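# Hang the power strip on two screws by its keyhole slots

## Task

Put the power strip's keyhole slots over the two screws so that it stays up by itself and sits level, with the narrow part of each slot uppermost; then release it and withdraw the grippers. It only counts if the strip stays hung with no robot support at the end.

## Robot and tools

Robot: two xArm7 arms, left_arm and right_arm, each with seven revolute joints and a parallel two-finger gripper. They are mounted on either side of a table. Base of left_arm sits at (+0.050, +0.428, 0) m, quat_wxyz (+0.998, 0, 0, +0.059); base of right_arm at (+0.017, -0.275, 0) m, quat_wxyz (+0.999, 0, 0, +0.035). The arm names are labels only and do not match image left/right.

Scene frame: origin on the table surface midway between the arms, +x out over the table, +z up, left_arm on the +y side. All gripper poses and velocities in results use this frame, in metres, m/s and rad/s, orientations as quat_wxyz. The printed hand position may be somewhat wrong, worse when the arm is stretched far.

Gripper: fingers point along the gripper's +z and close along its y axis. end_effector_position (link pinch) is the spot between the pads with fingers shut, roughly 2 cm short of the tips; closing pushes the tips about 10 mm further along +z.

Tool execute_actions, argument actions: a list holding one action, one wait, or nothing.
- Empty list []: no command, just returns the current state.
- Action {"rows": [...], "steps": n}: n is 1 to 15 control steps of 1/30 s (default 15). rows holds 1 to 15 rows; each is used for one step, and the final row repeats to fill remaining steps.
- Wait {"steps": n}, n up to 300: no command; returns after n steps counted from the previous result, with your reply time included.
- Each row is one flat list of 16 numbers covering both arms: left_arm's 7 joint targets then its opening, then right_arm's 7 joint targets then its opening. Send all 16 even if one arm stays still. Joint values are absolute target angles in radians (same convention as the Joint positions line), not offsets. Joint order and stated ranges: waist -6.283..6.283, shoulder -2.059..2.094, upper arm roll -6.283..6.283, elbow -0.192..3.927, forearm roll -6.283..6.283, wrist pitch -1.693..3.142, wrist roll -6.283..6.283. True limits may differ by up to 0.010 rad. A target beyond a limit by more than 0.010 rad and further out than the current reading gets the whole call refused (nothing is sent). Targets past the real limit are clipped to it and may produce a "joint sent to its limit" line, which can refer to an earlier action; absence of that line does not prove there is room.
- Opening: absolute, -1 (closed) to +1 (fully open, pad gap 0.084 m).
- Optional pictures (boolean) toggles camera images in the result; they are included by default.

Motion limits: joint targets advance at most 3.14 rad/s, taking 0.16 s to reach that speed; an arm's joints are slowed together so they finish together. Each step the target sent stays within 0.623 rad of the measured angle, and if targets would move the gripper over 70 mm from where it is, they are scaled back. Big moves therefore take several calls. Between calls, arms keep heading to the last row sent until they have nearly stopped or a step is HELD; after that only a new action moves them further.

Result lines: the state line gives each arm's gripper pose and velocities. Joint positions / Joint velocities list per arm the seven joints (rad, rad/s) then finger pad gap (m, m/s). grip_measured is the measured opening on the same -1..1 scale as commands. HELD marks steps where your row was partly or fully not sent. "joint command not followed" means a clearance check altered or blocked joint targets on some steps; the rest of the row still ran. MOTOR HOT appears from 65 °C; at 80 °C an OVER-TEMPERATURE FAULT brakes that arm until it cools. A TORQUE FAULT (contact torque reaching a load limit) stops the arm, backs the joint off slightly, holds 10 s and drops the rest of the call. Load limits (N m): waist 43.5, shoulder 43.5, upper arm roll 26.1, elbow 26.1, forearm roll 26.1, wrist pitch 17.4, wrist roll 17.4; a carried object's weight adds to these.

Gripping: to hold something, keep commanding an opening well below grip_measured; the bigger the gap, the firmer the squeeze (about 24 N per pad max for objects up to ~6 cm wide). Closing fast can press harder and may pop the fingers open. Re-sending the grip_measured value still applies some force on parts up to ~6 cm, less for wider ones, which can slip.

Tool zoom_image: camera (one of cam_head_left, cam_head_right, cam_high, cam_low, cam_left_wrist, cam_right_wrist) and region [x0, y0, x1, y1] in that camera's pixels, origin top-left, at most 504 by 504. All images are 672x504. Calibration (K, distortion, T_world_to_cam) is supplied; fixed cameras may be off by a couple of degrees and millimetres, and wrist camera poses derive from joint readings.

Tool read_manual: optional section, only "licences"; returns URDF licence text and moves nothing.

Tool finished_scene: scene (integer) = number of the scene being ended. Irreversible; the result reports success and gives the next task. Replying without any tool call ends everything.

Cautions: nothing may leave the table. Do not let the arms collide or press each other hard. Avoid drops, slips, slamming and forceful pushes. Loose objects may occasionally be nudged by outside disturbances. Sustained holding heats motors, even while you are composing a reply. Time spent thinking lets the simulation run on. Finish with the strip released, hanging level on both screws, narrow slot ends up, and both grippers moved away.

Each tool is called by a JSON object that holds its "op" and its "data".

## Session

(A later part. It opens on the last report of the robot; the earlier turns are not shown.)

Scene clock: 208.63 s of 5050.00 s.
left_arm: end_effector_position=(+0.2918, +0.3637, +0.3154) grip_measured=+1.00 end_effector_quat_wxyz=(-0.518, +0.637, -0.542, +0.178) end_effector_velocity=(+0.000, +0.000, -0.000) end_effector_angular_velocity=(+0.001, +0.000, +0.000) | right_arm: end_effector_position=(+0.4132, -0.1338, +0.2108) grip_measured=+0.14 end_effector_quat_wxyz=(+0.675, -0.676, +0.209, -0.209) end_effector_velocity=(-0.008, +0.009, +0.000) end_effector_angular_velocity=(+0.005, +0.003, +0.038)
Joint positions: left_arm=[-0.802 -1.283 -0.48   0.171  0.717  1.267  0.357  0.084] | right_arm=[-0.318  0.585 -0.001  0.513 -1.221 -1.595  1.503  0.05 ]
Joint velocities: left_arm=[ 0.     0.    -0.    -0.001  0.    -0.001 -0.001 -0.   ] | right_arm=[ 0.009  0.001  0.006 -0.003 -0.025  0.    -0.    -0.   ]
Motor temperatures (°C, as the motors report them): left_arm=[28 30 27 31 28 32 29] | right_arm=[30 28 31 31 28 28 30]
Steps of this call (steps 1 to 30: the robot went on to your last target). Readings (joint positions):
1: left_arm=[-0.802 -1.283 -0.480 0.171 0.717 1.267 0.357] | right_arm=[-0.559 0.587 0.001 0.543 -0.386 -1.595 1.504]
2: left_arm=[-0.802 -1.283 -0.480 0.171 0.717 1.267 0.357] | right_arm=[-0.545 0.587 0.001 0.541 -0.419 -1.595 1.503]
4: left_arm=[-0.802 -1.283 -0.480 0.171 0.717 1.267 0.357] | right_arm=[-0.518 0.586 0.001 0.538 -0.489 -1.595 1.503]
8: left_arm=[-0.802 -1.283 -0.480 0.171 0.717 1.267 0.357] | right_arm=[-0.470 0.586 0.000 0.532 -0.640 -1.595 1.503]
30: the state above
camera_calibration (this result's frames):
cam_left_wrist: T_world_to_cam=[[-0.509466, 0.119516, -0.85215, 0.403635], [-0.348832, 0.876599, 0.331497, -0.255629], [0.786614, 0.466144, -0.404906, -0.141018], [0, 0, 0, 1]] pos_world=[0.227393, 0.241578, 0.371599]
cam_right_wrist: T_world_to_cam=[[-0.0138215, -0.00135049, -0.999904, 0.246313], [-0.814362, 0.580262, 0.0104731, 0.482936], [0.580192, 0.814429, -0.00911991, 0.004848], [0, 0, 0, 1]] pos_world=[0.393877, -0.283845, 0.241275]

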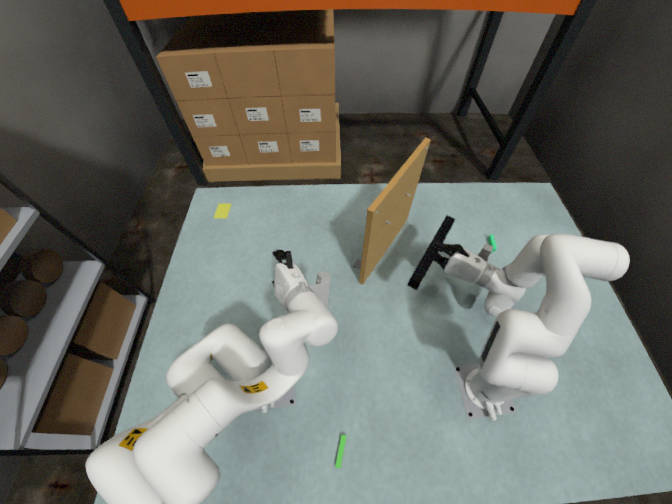

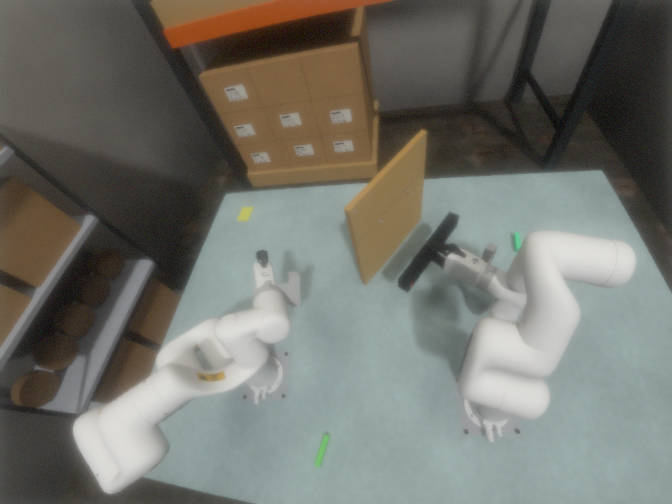

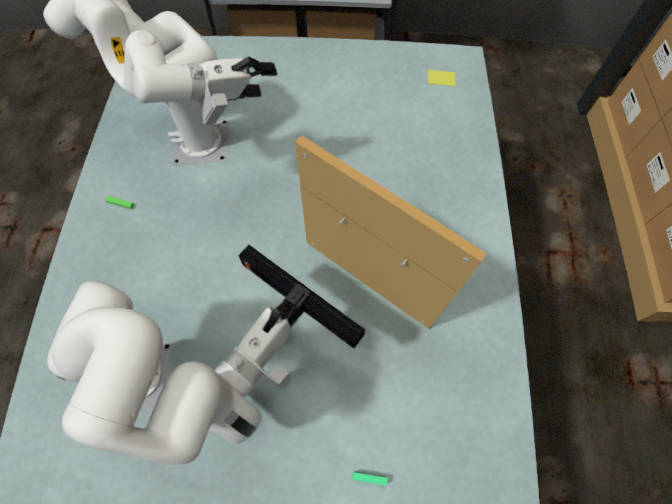

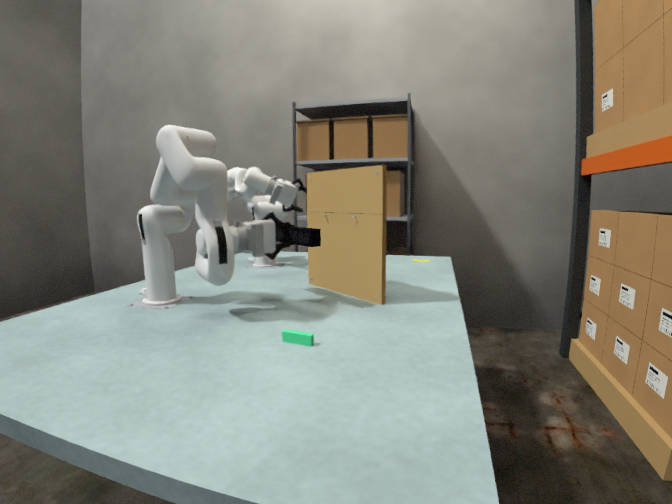

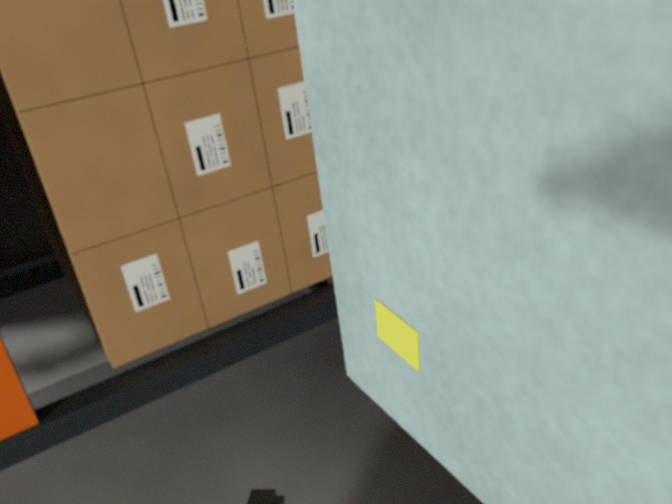

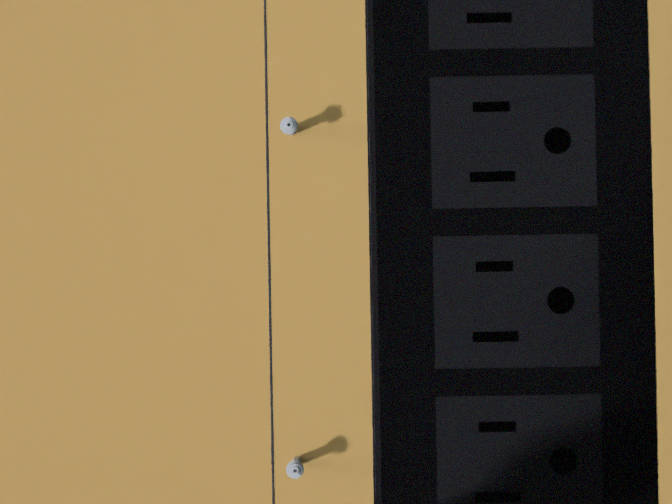

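{"op": "execute_actions", "data": {"actions": [{"rows":[[-0.802,-1.283,-0.48,0.171,0.717,1.267,0.357,1,-0.25,0.5,0,0.62,-1.17,-1.53,1.62,-0.5],[-0.802,-1.283,-0.48,0.171,0.717,1.267,0.357,1,-0.25,0.5,0,0.62,-1.17,-1.53,1.62,-0.5],[-0.802,-1.283,-0.48,0.171,0.717,1.267,0.357,1,-0.25,0.5,0,0.62,-1.17,-1.53,1.62,-0.5],[-0.802,-1.283,-0.48,0.171,0.717,1.267,0.357,1,-0.25,0.5,0,0.62,-1.17,-1.53,1.62,-0.5],[-0.802,-1.283,-0.48,0.171,0.717,1.267,0.357,1,-0.25,0.5,0,0.62,-1.17,-1.53,1.62,-0.5],[-0.802,-1.283,-0.48,0.171,0.717,1.267,0.357,1,-0.128,0.523,0,0.841,-1.05,-1.408,1.846,-0.5]]}], "pictures": false}}

{"op": "execute_actions", "data": {"actions": [{"steps":15}]}}

Scene clock: 265.50 s of 5050.00 s.
left_arm: end_effector_position=(+0.2918, +0.3637, +0.3154) grip_measured=+1.00 end_effector_quat_wxyz=(-0.518, +0.637, -0.542, +0.178) end_effector_velocity=(+0.000, +0.000, +0.000) end_effector_angular_velocity=(-0.001, +0.001, +0.000) | right_arm: end_effector_position=(+0.5065, -0.0798, +0.2638) grip_measured=+0.14 end_effector_quat_wxyz=(+0.675, -0.677, +0.204, -0.210) end_effector_velocity=(+0.072, +0.047, +0.035) end_effector_angular_velocity=(+0.063, +0.091, -0.037)
Joint positions: left_arm=[-0.802 -1.283 -0.48   0.171  0.717  1.267  0.357  0.084] | right_arm=[-0.139  0.522  0.003  0.819 -1.063 -1.422  1.82   0.05 ]
Joint velocities: left_arm=[-0.     0.     0.002  0.001  0.     0.001  0.     0.   ] | right_arm=[ 0.147  0.008 -0.013  0.238  0.141  0.15   0.291  0.   ]
Motor temperatures (°C, as the motors report them): left_arm=[28 30 27 31 28 32 29] | right_arm=[30 27 31 29 28 29 30]
Steps of this call (steps 1 to 15: the robot went on to your last target; steps 16 to 90: nothing new was sent; then 53.37 s passed at rest; steps 91 to 105: all 15 steps of this action). Readings (joint positions):
91: left_arm=[-0.802 -1.283 -0.480 0.171 0.717 1.267 0.357] | right_arm=[-0.317 0.585 -0.000 0.513 -1.224 -1.595 1.503]
92: left_arm=[-0.802 -1.283 -0.480 0.171 0.717 1.267 0.357] | right_arm=[-0.315 0.583 -0.000 0.516 -1.222 -1.592 1.508]
94: left_arm=[-0.802 -1.283 -0.480 0.171 0.717 1.267 0.357] | right_arm=[-0.295 0.559 -0.002 0.546 -1.205 -1.571 1.545]
98: left_arm=[-0.802 -1.283 -0.480 0.171 0.717 1.267 0.357] | right_arm=[-0.249 0.513 0.001 0.625 -1.168 -1.531 1.622]
105: the state above

Scene clock: 266.00 s of 5050.00 s.
left_arm: end_effector_position=(+0.2918, +0.3637, +0.3154) grip_measured=+1.00 end_effector_quat_wxyz=(-0.518, +0.637, -0.542, +0.178) end_effector_velocity=(+0.000, -0.000, +0.000) end_effector_angular_velocity=(-0.002, +0.000, -0.001) | right_arm: end_effector_position=(+0.5139, -0.0777, +0.2664) grip_measured=+0.14 end_effector_quat_wxyz=(+0.675, -0.675, +0.210, -0.209) end_effector_velocity=(+0.001, +0.001, +0.002) end_effector_angular_velocity=(-0.000, -0.004, +0.000)
Joint positions: left_arm=[-0.802 -1.283 -0.48   0.171  0.717  1.267  0.357  0.084] | right_arm=[-0.128  0.523 -0.     0.841 -1.05  -1.408  1.846  0.05 ]
Joint velocities: left_arm=[-0.    -0.     0.002  0.001 -0.    -0.001 -0.     0.   ] | right_arm=[ 0.002 -0.001  0.     0.004  0.002  0.001  0.001 -0.   ]
Motor temperatures (°C, as the motors report them): left_arm=[28 30 27 31 28 32 29] | right_arm=[30 27 31 29 28 29 30]
Steps of this call (steps 1 to 15: the robot went on to your last target). Readings (joint positions):
1: left_arm=[-0.802 -1.283 -0.480 0.171 0.717 1.267 0.357] | right_arm=[-0.136 0.522 0.003 0.825 -1.059 -1.418 1.828]
2: left_arm=[-0.802 -1.283 -0.480 0.171 0.717 1.267 0.357] | right_arm=[-0.133 0.523 0.001 0.829 -1.057 -1.415 1.834]
4: left_arm=[-0.802 -1.283 -0.480 0.171 0.717 1.267 0.357] | right_arm=[-0.131 0.523 -0.000 0.834 -1.053 -1.411 1.840]
8: left_arm=[-0.802 -1.283 -0.480 0.171 0.717 1.267 0.357] | right_arm=[-0.129 0.523 -0.001 0.838 -1.051 -1.409 1.844]
15: the state above
camera_calibration (this result's frames):
cam_left_wrist: T_world_to_cam=[[-0.509466, 0.119516, -0.85215, 0.403635], [-0.348832, 0.876599, 0.331497, -0.255629], [0.786614, 0.466144, -0.404906, -0.141018], [0, 0, 0, 1]] pos_world=[0.227393, 0.241578, 0.371599]
cam_right_wrist: T_world_to_cam=[[-0.015296, -0.000454049, -0.999883, 0.304127], [-0.81314, 0.581941, 0.012175, 0.530793], [0.581867, 0.813231, -0.00927058, -0.0996606], [0, 0, 0, 1]] pos_world=[0.49425, -0.227705, 0.296705]

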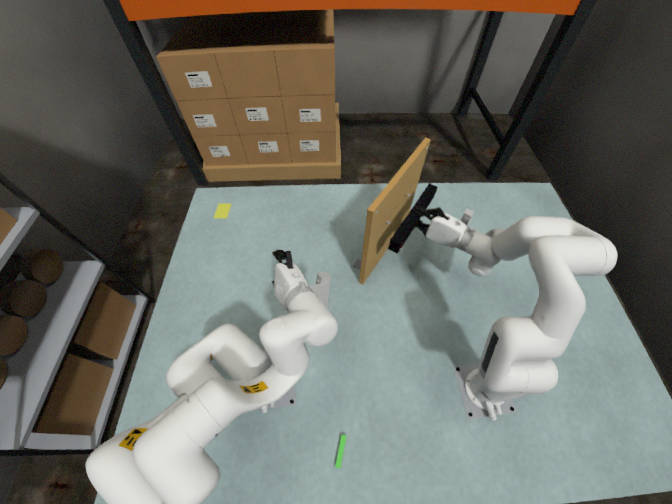

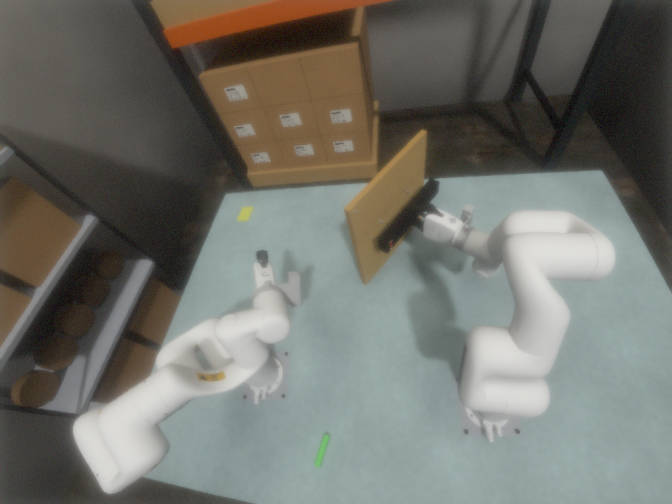

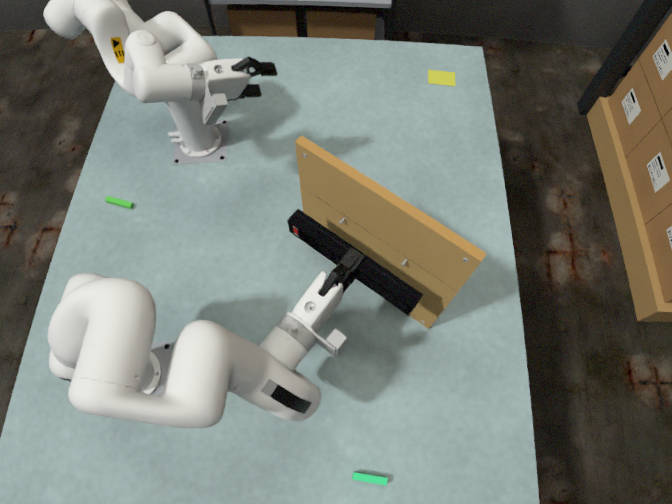

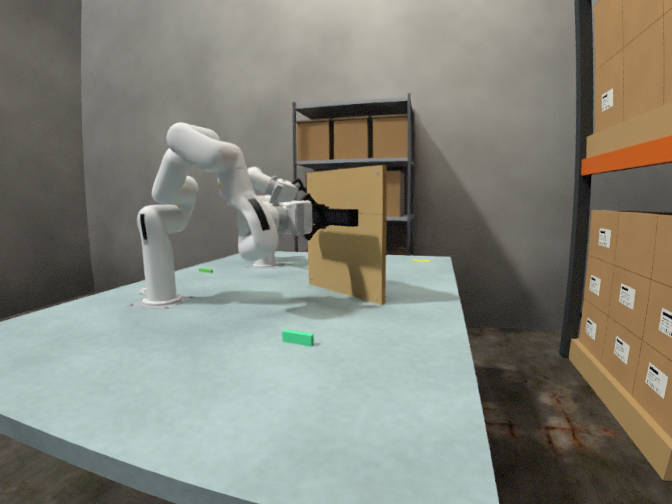

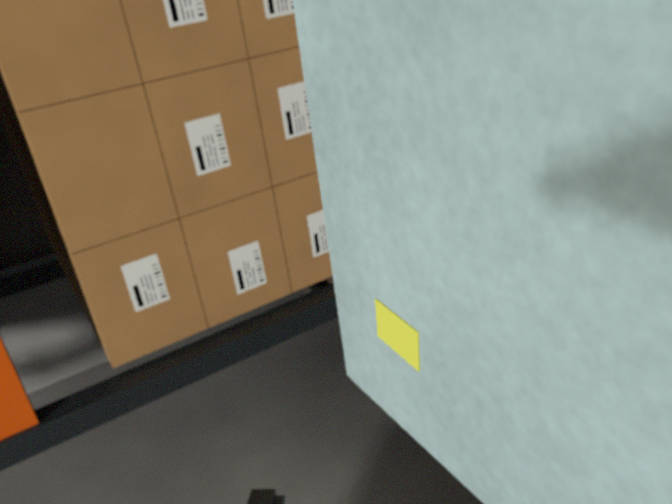

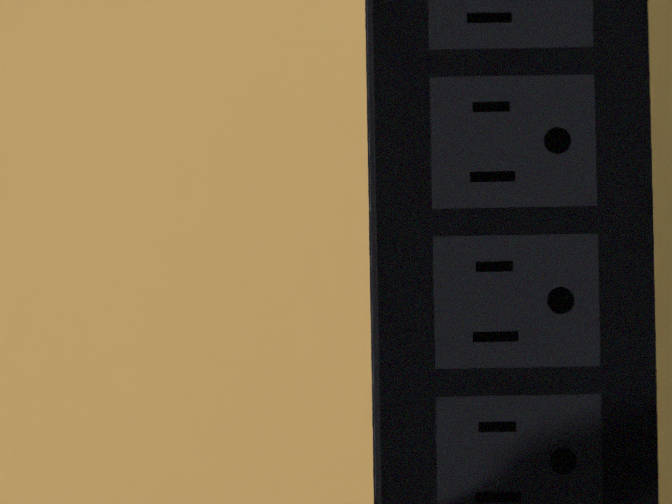

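{"op": "execute_actions", "data": {"actions": [{"rows":[[-0.802,-1.283,-0.48,0.171,0.717,1.267,0.357,1,-0.128,0.663,0,0.8845,-1.039,-1.457,1.761,-0.5]]}], "pictures": false}}

{"op": "execute_actions", "data": {"actions": [{"steps":12}]}}

Scene clock: 274.77 s of 5050.00 s.
left_arm: end_effector_position=(+0.2918, +0.3637, +0.3154) grip_measured=+1.00 end_effector_quat_wxyz=(-0.518, +0.637, -0.542, +0.178) end_effector_velocity=(+0.000, +0.000, -0.000) end_effector_angular_velocity=(-0.000, +0.001, +0.000) | right_arm: end_effector_position=(+0.5190, -0.0809, +0.2243) grip_measured=+0.14 end_effector_quat_wxyz=(+0.676, -0.675, +0.209, -0.210) end_effector_velocity=(-0.000, -0.000, -0.006) end_effector_angular_velocity=(-0.001, +0.001, +0.000)
Joint positions: left_arm=[-0.802 -1.283 -0.48   0.171  0.717  1.267  0.357  0.084] | right_arm=[-0.128  0.661  0.     0.884 -1.039 -1.457  1.762  0.05 ]
Joint velocities: left_arm=[ 0.    -0.     0.001 -0.     0.    -0.001  0.    -0.   ] | right_arm=[ 0.     0.016 -0.001  0.003  0.    -0.005 -0.01   0.   ]
Motor temperatures (°C, as the motors report them): left_arm=[28 30 27 31 28 32 29] | right_arm=[30 28 31 29 28 29 30]
Steps of this call (steps 1 to 15: the robot went on to your last target; steps 16 to 90: nothing new was sent; then 5.27 s passed at rest; steps 91 to 105: all 15 steps of this action). Readings (joint positions):
91: left_arm=[-0.802 -1.283 -0.480 0.171 0.717 1.267 0.357] | right_arm=[-0.128 0.523 0.000 0.841 -1.050 -1.408 1.846]
92: left_arm=[-0.802 -1.283 -0.480 0.171 0.717 1.267 0.357] | right_arm=[-0.128 0.526 0.000 0.843 -1.050 -1.410 1.843]
94: left_arm=[-0.802 -1.283 -0.480 0.171 0.717 1.267 0.357] | right_arm=[-0.128 0.561 0.001 0.857 -1.046 -1.425 1.819]
98: left_arm=[-0.802 -1.283 -0.480 0.171 0.717 1.267 0.357] | right_arm=[-0.128 0.648 -0.001 0.875 -1.041 -1.447 1.774]
105: the state above

Scene clock: 275.17 s of 5050.00 s.
left_arm: end_effector_position=(+0.2918, +0.3637, +0.3154) grip_measured=+1.00 end_effector_quat_wxyz=(-0.518, +0.637, -0.542, +0.178) end_effector_velocity=(+0.000, +0.000, -0.000) end_effector_angular_velocity=(-0.001, +0.001, -0.000) | right_arm: end_effector_position=(+0.5189, -0.0810, +0.2232) grip_measured=+0.14 end_effector_quat_wxyz=(+0.675, -0.675, +0.209, -0.210) end_effector_velocity=(-0.000, -0.000, -0.000) end_effector_angular_velocity=(+0.001, +0.001, -0.000)
Joint positions: left_arm=[-0.802 -1.283 -0.48   0.171  0.717  1.267  0.357  0.084] | right_arm=[-0.128  0.663  0.     0.885 -1.039 -1.457  1.761  0.05 ]
Joint velocities: left_arm=[-0.     0.     0.001 -0.     0.    -0.001 -0.     0.   ] | right_arm=[-0.     0.001 -0.    -0.001  0.    -0.001 -0.    -0.   ]
Motor temperatures (°C, as the motors report them): left_arm=[28 30 27 31 28 32 29] | right_arm=[30 28 31 29 28 29 30]
Steps of this call (steps 1 to 12: the robot went on to your last target). Readings (joint positions):
1: left_arm=[-0.802 -1.283 -0.480 0.171 0.717 1.267 0.357] | right_arm=[-0.128 0.661 0.000 0.885 -1.039 -1.457 1.762]
2: left_arm=[-0.802 -1.283 -0.480 0.171 0.717 1.267 0.357] | right_arm=[-0.128 0.661 0.000 0.885 -1.039 -1.457 1.762]
4: left_arm=[-0.802 -1.283 -0.480 0.171 0.717 1.267 0.357] | right_arm=[-0.128 0.662 0.000 0.885 -1.039 -1.457 1.761]
8: left_arm=[-0.802 -1.283 -0.480 0.171 0.717 1.267 0.357] | right_arm=[-0.128 0.663 0.000 0.885 -1.039 -1.457 1.761]
12: the state above
camera_calibration (this result's frames):
cam_left_wrist: T_world_to_cam=[[-0.509466, 0.119516, -0.85215, 0.403635], [-0.348832, 0.876599, 0.331497, -0.255629], [0.786614, 0.466144, -0.404906, -0.141018], [0, 0, 0, 1]] pos_world=[0.227393, 0.241578, 0.371599]
cam_right_wrist: T_world_to_cam=[[-0.0138426, -0.000583441, -0.999904, 0.260287], [-0.813694, 0.581191, 0.0109256, 0.53786], [0.581129, 0.813767, -0.00851994, -0.100085], [0, 0, 0, 1]] pos_world=[0.499418, -0.231002, 0.253533]

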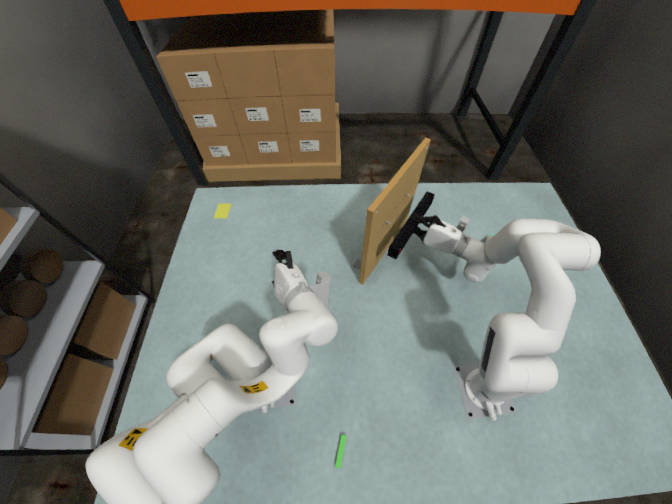

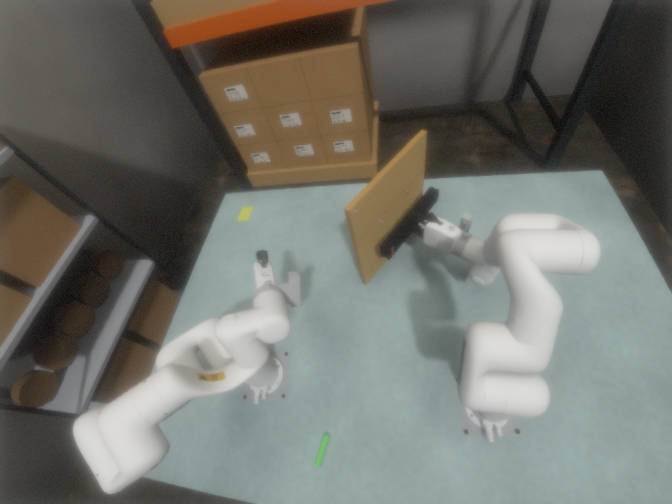

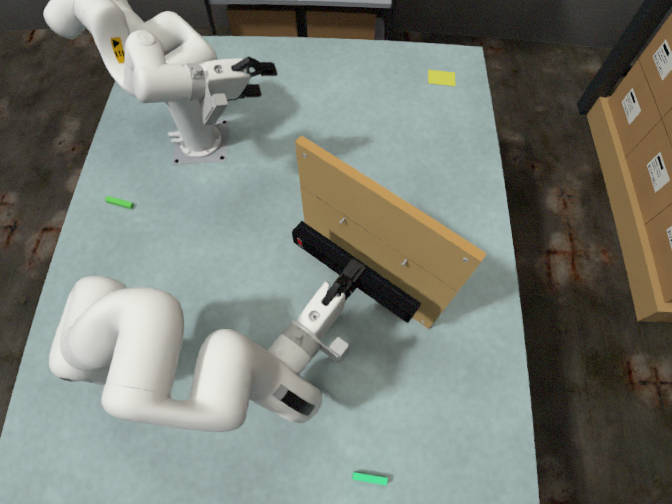

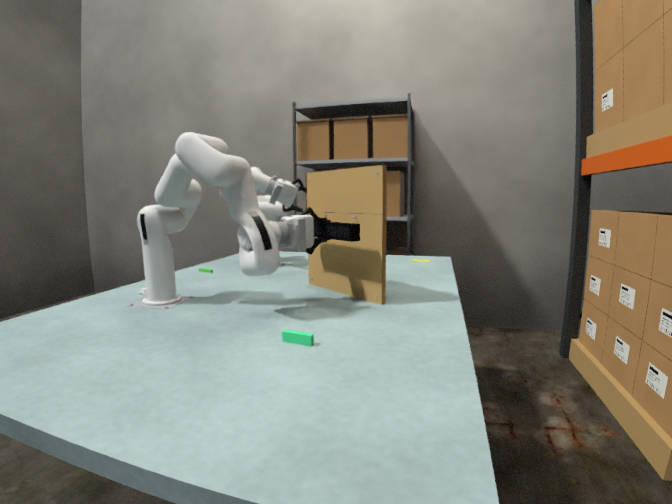

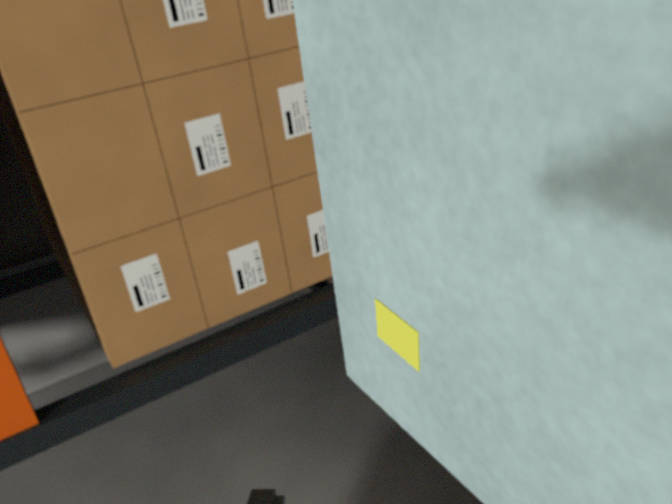

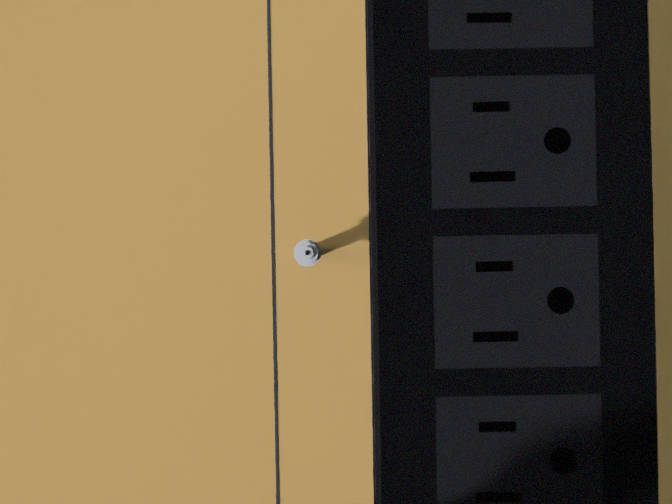

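{"op": "execute_actions", "data": {"actions": [{"rows":[[-0.802,-1.283,-0.48,0.171,0.717,1.267,0.357,1,-0.132,0.5234,0,0.85,-1.055,-1.405,1.854,-0.5],[-0.802,-1.283,-0.48,0.171,0.717,1.267,0.357,1,-0.132,0.5234,0,0.85,-1.055,-1.405,1.854,-0.5],[-0.802,-1.283,-0.48,0.171,0.717,1.267,0.357,1,-0.132,0.5234,0,0.85,-1.055,-1.405,1.854,-0.5],[-0.802,-1.283,-0.48,0.171,0.717,1.267,0.357,1,-0.132,0.5234,0,0.85,-1.055,-1.405,1.854,-0.5],[-0.802,-1.283,-0.48,0.171,0.717,1.267,0.357,1,-0.132,0.5234,0,0.85,-1.055,-1.405,1.854,-0.5],[-0.802,-1.283,-0.48,0.171,0.717,1.267,0.357,1,-0.132,0.5234,0,0.85,-1.055,-1.405,1.854,-0.5],[-0.802,-1.283,-0.48,0.171,0.717,1.267,0.357,1,-0.132,0.5234,0,0.85,-1.055,-1.405,1.854,-0.5],[-0.802,-1.283,-0.48,0.171,0.717,1.267,0.357,1,-0.132,0.5234,0,0.85,-1.055,-1.405,1.854,-0.5],[-0.802,-1.283,-0.48,0.171,0.717,1.267,0.357,1,-0.132,0.5234,0,0.85,-1.055,-1.405,1.854,-0.5],[-0.802,-1.283,-0.48,0.171,0.717,1.267,0.357,1,-0.0975,0.537,0,0.8785,-1.0235,-1.388,1.861,-0.5]]}], "pictures": false}}

{"op": "execute_actions", "data": {"actions": [{"steps":12}]}}

Scene clock: 304.27 s of 5050.00 s.
left_arm: end_effector_position=(+0.2918, +0.3637, +0.3154) grip_measured=+1.00 end_effector_quat_wxyz=(-0.518, +0.637, -0.542, +0.178) end_effector_velocity=(+0.000, -0.000, +0.000) end_effector_angular_velocity=(-0.001, -0.001, -0.001) | right_arm: end_effector_position=(+0.5218, -0.0671, +0.2669) grip_measured=+0.14 end_effector_quat_wxyz=(+0.676, -0.676, +0.209, -0.208) end_effector_velocity=(+0.006, +0.052, +0.010) end_effector_angular_velocity=(+0.016, -0.002, +0.048)
Joint positions: left_arm=[-0.802 -1.283 -0.48   0.171  0.717  1.267  0.357  0.084] | right_arm=[-0.103  0.537  0.002  0.873 -1.03  -1.391  1.858  0.05 ]
Joint velocities: left_arm=[ 0.001 -0.001 -0.     0.    -0.    -0.002  0.     0.   ] | right_arm=[0.097 0.013 0.027 0.06  0.064 0.042 0.028 0.   ]
Motor temperatures (°C, as the motors report them): left_arm=[28 30 27 31 28 32 29] | right_arm=[30 28 31 30 28 29 30]
Steps of this call (steps 1 to 15: the robot went on to your last target; steps 16 to 90: nothing new was sent; then 25.60 s passed at rest; steps 91 to 105: all 15 steps of this action). Readings (joint positions):
91: left_arm=[-0.802 -1.283 -0.480 0.171 0.717 1.267 0.357] | right_arm=[-0.128 0.663 0.000 0.884 -1.039 -1.457 1.761]
92: left_arm=[-0.802 -1.283 -0.480 0.171 0.717 1.267 0.357] | right_arm=[-0.128 0.660 -0.000 0.883 -1.039 -1.455 1.764]
94: left_arm=[-0.802 -1.283 -0.480 0.171 0.717 1.267 0.357] | right_arm=[-0.129 0.626 -0.001 0.871 -1.044 -1.439 1.790]
98: left_arm=[-0.802 -1.283 -0.480 0.171 0.717 1.267 0.357] | right_arm=[-0.131 0.539 0.001 0.859 -1.052 -1.415 1.840]
105: the state above

Scene clock: 304.67 s of 5050.00 s.
left_arm: end_effector_position=(+0.2918, +0.3637, +0.3154) grip_measured=+1.00 end_effector_quat_wxyz=(-0.518, +0.637, -0.542, +0.178) end_effector_velocity=(-0.000, -0.000, -0.000) end_effector_angular_velocity=(-0.000, -0.000, -0.000) | right_arm: end_effector_position=(+0.5237, -0.0660, +0.2679) grip_measured=+0.14 end_effector_quat_wxyz=(+0.675, -0.675, +0.210, -0.210) end_effector_velocity=(+0.001, +0.000, +0.001) end_effector_angular_velocity=(-0.000, -0.003, -0.000)
Joint positions: left_arm=[-0.802 -1.283 -0.48   0.171  0.717  1.267  0.357  0.084] | right_arm=[-0.098  0.537 -0.     0.878 -1.024 -1.388  1.861  0.05 ]
Joint velocities: left_arm=[-0.001  0.     0.     0.     0.    -0.    -0.001  0.   ] | right_arm=[ 0.001 -0.001  0.     0.002  0.001  0.001  0.     0.   ]
Motor temperatures (°C, as the motors report them): left_arm=[28 30 27 31 28 32 29] | right_arm=[30 28 31 30 28 29 30]
Steps of this call (steps 1 to 12: the robot went on to your last target). Readings (joint positions):
1: left_arm=[-0.802 -1.283 -0.480 0.171 0.717 1.267 0.357] | right_arm=[-0.101 0.537 0.002 0.875 -1.028 -1.390 1.859]
2: left_arm=[-0.802 -1.283 -0.480 0.171 0.717 1.267 0.357] | right_arm=[-0.099 0.538 0.002 0.876 -1.027 -1.390 1.860]
4: left_arm=[-0.802 -1.283 -0.480 0.171 0.717 1.267 0.357] | right_arm=[-0.099 0.538 0.000 0.877 -1.025 -1.389 1.860]
8: left_arm=[-0.802 -1.283 -0.480 0.171 0.717 1.267 0.357] | right_arm=[-0.098 0.537 -0.000 0.878 -1.024 -1.388 1.861]
12: the state above
camera_calibration (this result's frames):
cam_left_wrist: T_world_to_cam=[[-0.509466, 0.119516, -0.85215, 0.403635], [-0.348832, 0.876599, 0.331497, -0.255629], [0.786614, 0.466144, -0.404907, -0.141018], [0, 0, 0, 1]] pos_world=[0.227393, 0.241578, 0.371599]
cam_right_wrist: T_world_to_cam=[[-0.0145459, -0.000200576, -0.999894, 0.305404], [-0.813102, 0.582003, 0.0117118, 0.532064], [0.581939, 0.813187, -0.00862885, -0.115091], [0, 0, 0, 1]] pos_world=[0.504041, -0.216011, 0.298148]

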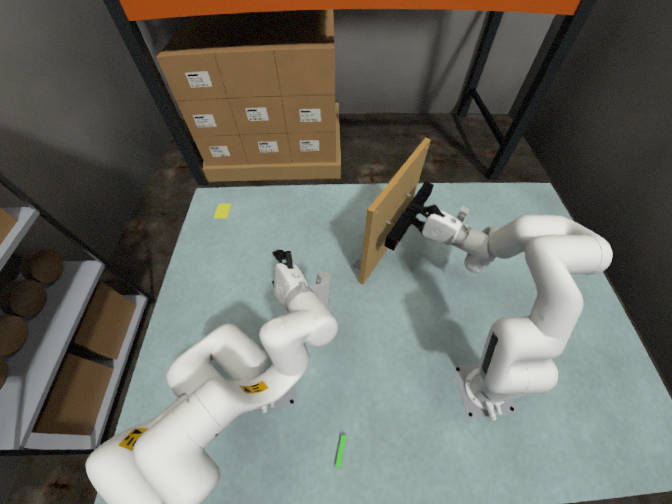

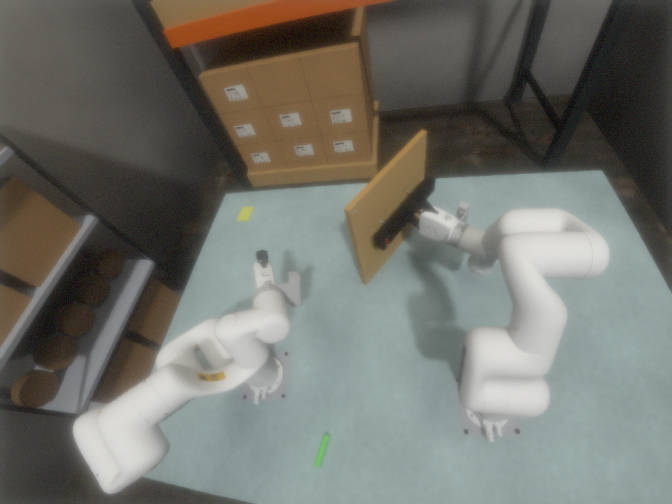

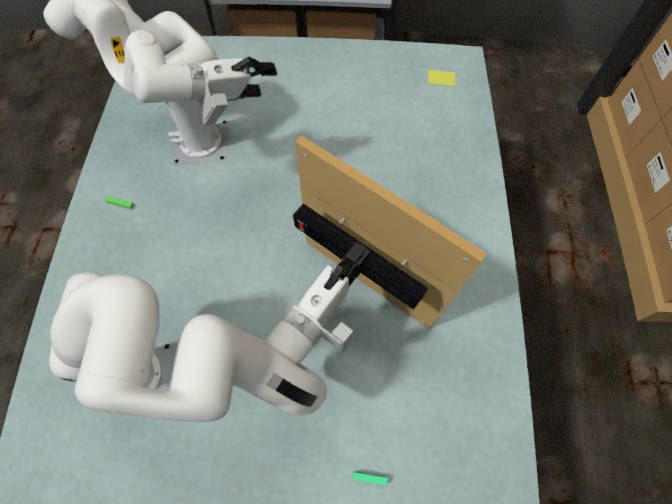

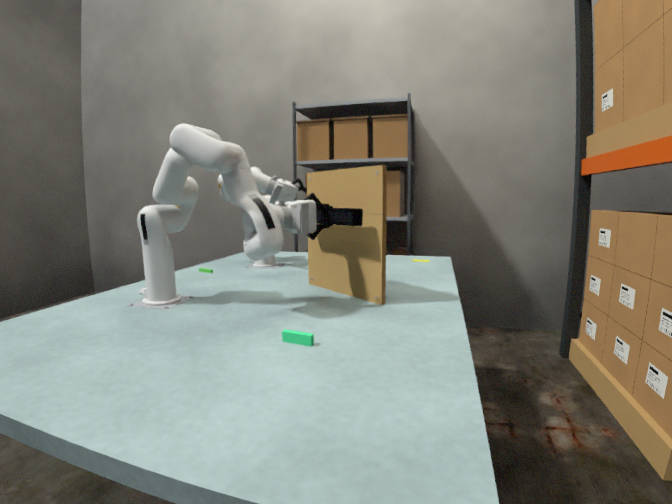

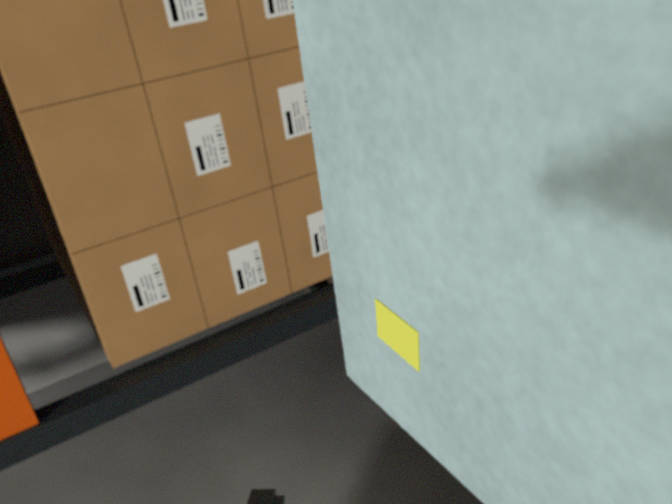

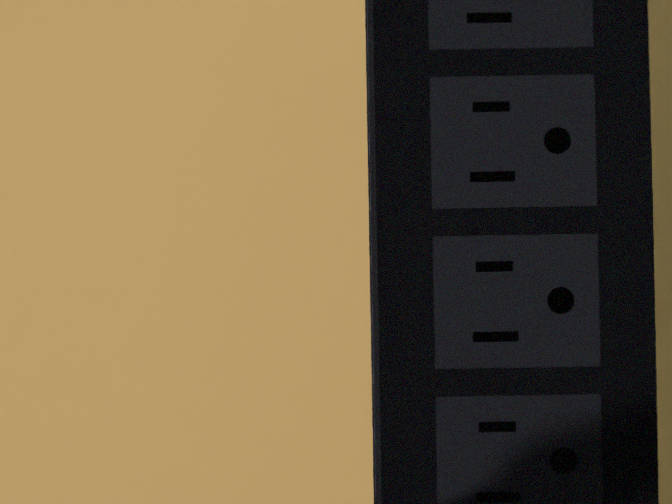

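{"op": "zoom_image", "data": {"camera": "cam_high", "region": [285, 190, 445, 320]}}

Region (285, 190, 445, 320) of cam_high's 672x504 image, scaled by 3.150, with more detail than that image has; it fills the top 410 rows of this view, and the rest is white.

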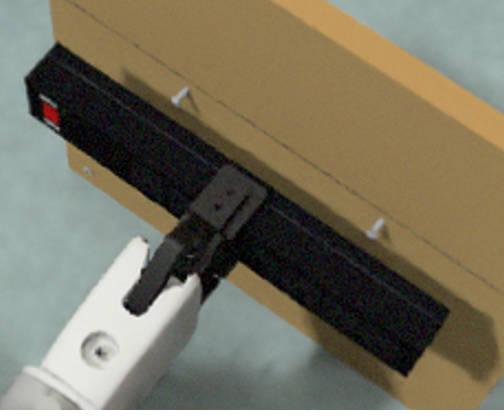

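{"op": "execute_actions", "data": {"actions": [{"rows":[[-0.802,-1.283,-0.48,0.171,0.717,1.267,0.357,1,-0.101,0.540,0,0.8845,-1.0235,-1.388,1.861,-0.5],[-0.802,-1.283,-0.48,0.171,0.717,1.267,0.357,1,-0.101,0.540,0,0.8845,-1.0235,-1.388,1.861,-0.5],[-0.802,-1.283,-0.48,0.171,0.717,1.267,0.357,1,-0.101,0.540,0,0.8845,-1.0235,-1.388,1.861,-0.5],[-0.802,-1.283,-0.48,0.171,0.717,1.267,0.357,1,-0.101,0.540,0,0.8845,-1.0235,-1.388,1.861,-0.5],[-0.802,-1.283,-0.48,0.171,0.717,1.267,0.357,1,-0.087,0.5455,0,0.896,-1.011,-1.381,1.864,-0.5],[-0.802,-1.283,-0.48,0.171,0.717,1.267,0.357,1,-0.087,0.5455,0,0.896,-1.011,-1.381,1.864,-0.5],[-0.802,-1.283,-0.48,0.171,0.717,1.267,0.357,1,-0.087,0.5455,0,0.896,-1.011,-1.381,1.864,-0.5],[-0.802,-1.283,-0.48,0.171,0.717,1.267,0.357,1,-0.0735,0.551,0,0.9075,-0.9985,-1.3745,1.8665,-0.5]]}]}}

Scene clock: 323.63 s of 5050.00 s.
left_arm: end_effector_position=(+0.2918, +0.3637, +0.3154) grip_measured=+1.00 end_effector_quat_wxyz=(-0.518, +0.637, -0.542, +0.178) end_effector_velocity=(+0.000, -0.000, -0.000) end_effector_angular_velocity=(-0.000, +0.001, -0.001) | right_arm: end_effector_position=(+0.5310, -0.0571, +0.2685) grip_measured=+0.14 end_effector_quat_wxyz=(+0.676, -0.674, +0.210, -0.211) end_effector_velocity=(+0.008, -0.004, -0.001) end_effector_angular_velocity=(-0.005, +0.001, -0.021)
Joint positions: left_arm=[-0.802 -1.283 -0.48   0.171  0.717  1.267  0.357  0.084] | right_arm=[-0.074  0.55   0.001  0.906 -1.    -1.375  1.866  0.05 ]
Joint velocities: left_arm=[-0.     0.001  0.001  0.    -0.    -0.     0.    -0.   ] | right_arm=[ 0.008  0.006 -0.013  0.012  0.017  0.008  0.003  0.   ]
Motor temperatures (°C, as the motors report them): left_arm=[28 30 27 31 28 32 29] | right_arm=[30 28 31 30 28 29 30]
Steps of this call (steps 1 to 15: the robot went on to your last target; steps 16 to 90: nothing new was sent; then 15.47 s passed at rest; steps 91 to 105: all 15 steps of this action). Readings (joint positions):
91: left_arm=[-0.802 -1.283 -0.480 0.171 0.717 1.267 0.357] | right_arm=[-0.098 0.537 0.000 0.879 -1.024 -1.388 1.861]
92: left_arm=[-0.802 -1.283 -0.480 0.171 0.717 1.267 0.357] | right_arm=[-0.098 0.538 0.000 0.880 -1.024 -1.388 1.861]
94: left_arm=[-0.802 -1.283 -0.480 0.171 0.717 1.267 0.357] | right_arm=[-0.100 0.539 0.000 0.882 -1.024 -1.388 1.861]
98: left_arm=[-0.802 -1.283 -0.480 0.171 0.717 1.267 0.357] | right_arm=[-0.092 0.543 -0.001 0.892 -1.015 -1.384 1.863]
105: the state above
camera_calibration (this result's frames):
cam_left_wrist: T_world_to_cam=[[-0.509466, 0.119516, -0.85215, 0.403635], [-0.348832, 0.876599, 0.331497, -0.255629], [0.786614, 0.466144, -0.404906, -0.141018], [0, 0, 0, 1]] pos_world=[0.227393, 0.241578, 0.371599]
cam_right_wrist: T_world_to_cam=[[-0.0111866, 0.000826274, -0.999937, 0.304463], [-0.811838, 0.583804, 0.00956473, 0.532846], [0.583776, 0.811894, -0.00586001, -0.128429], [0, 0, 0, 1]] pos_world=[0.510964, -0.207059, 0.298594]

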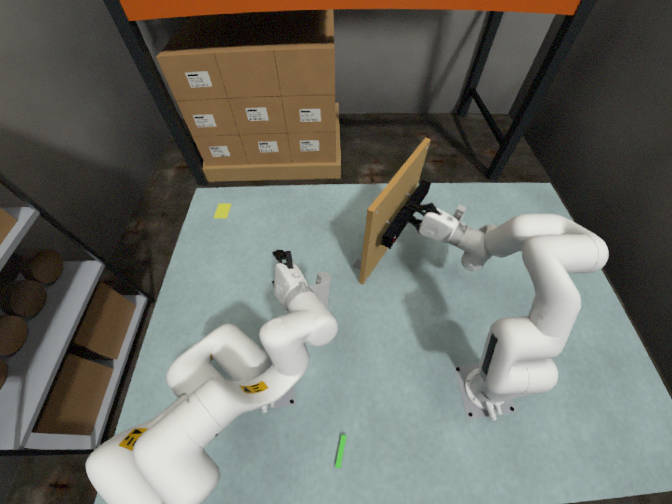

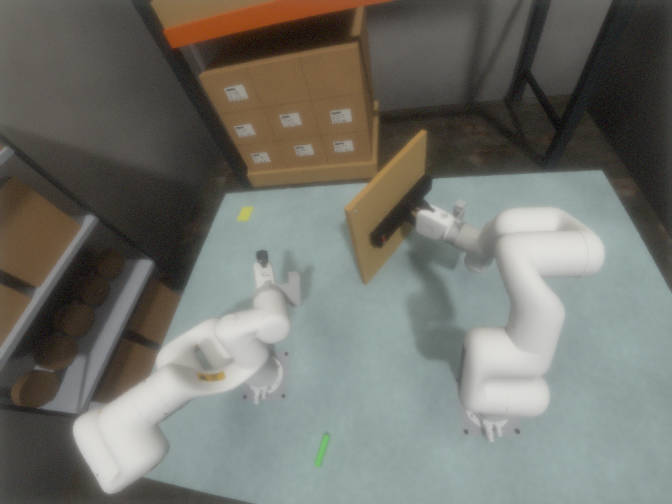

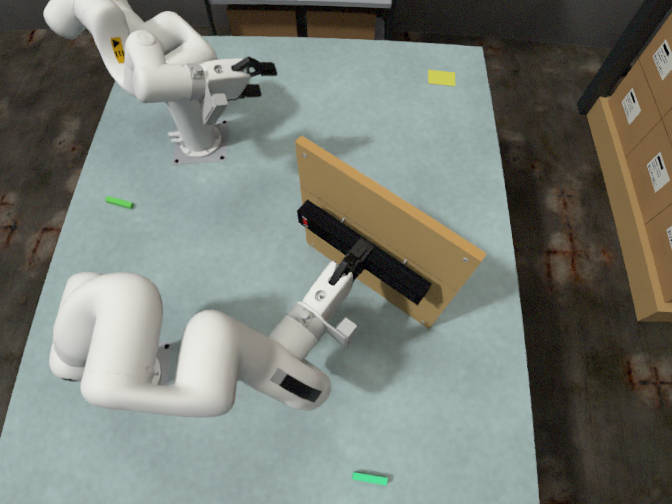

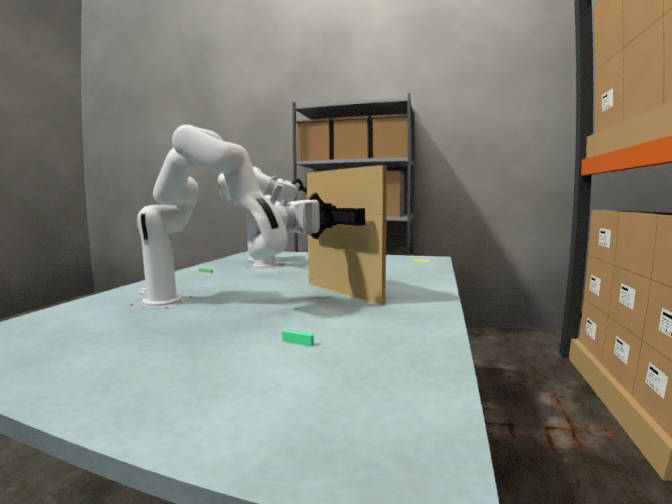

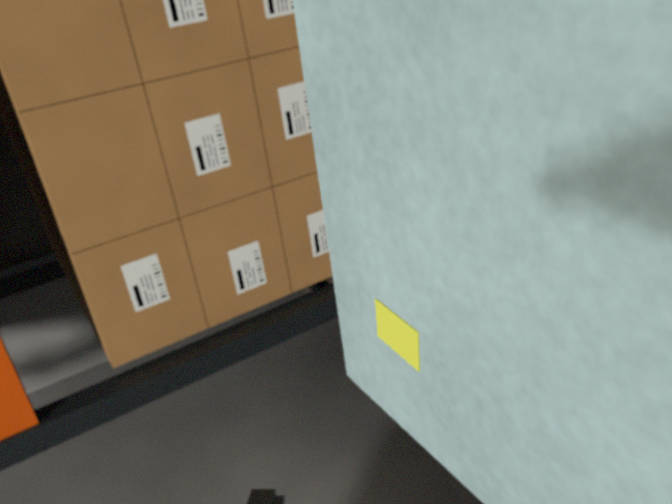

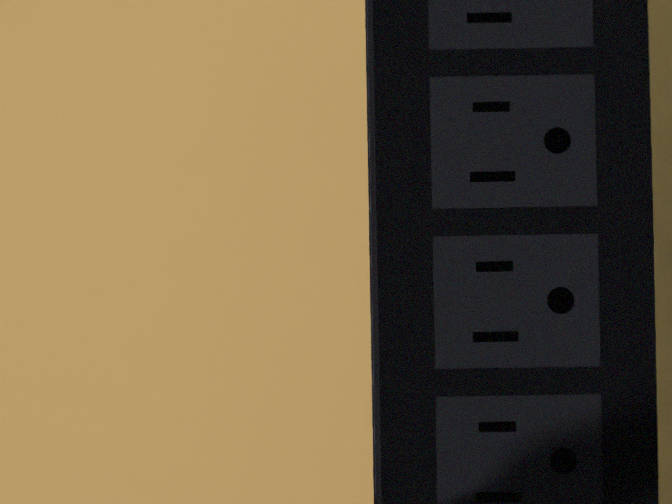

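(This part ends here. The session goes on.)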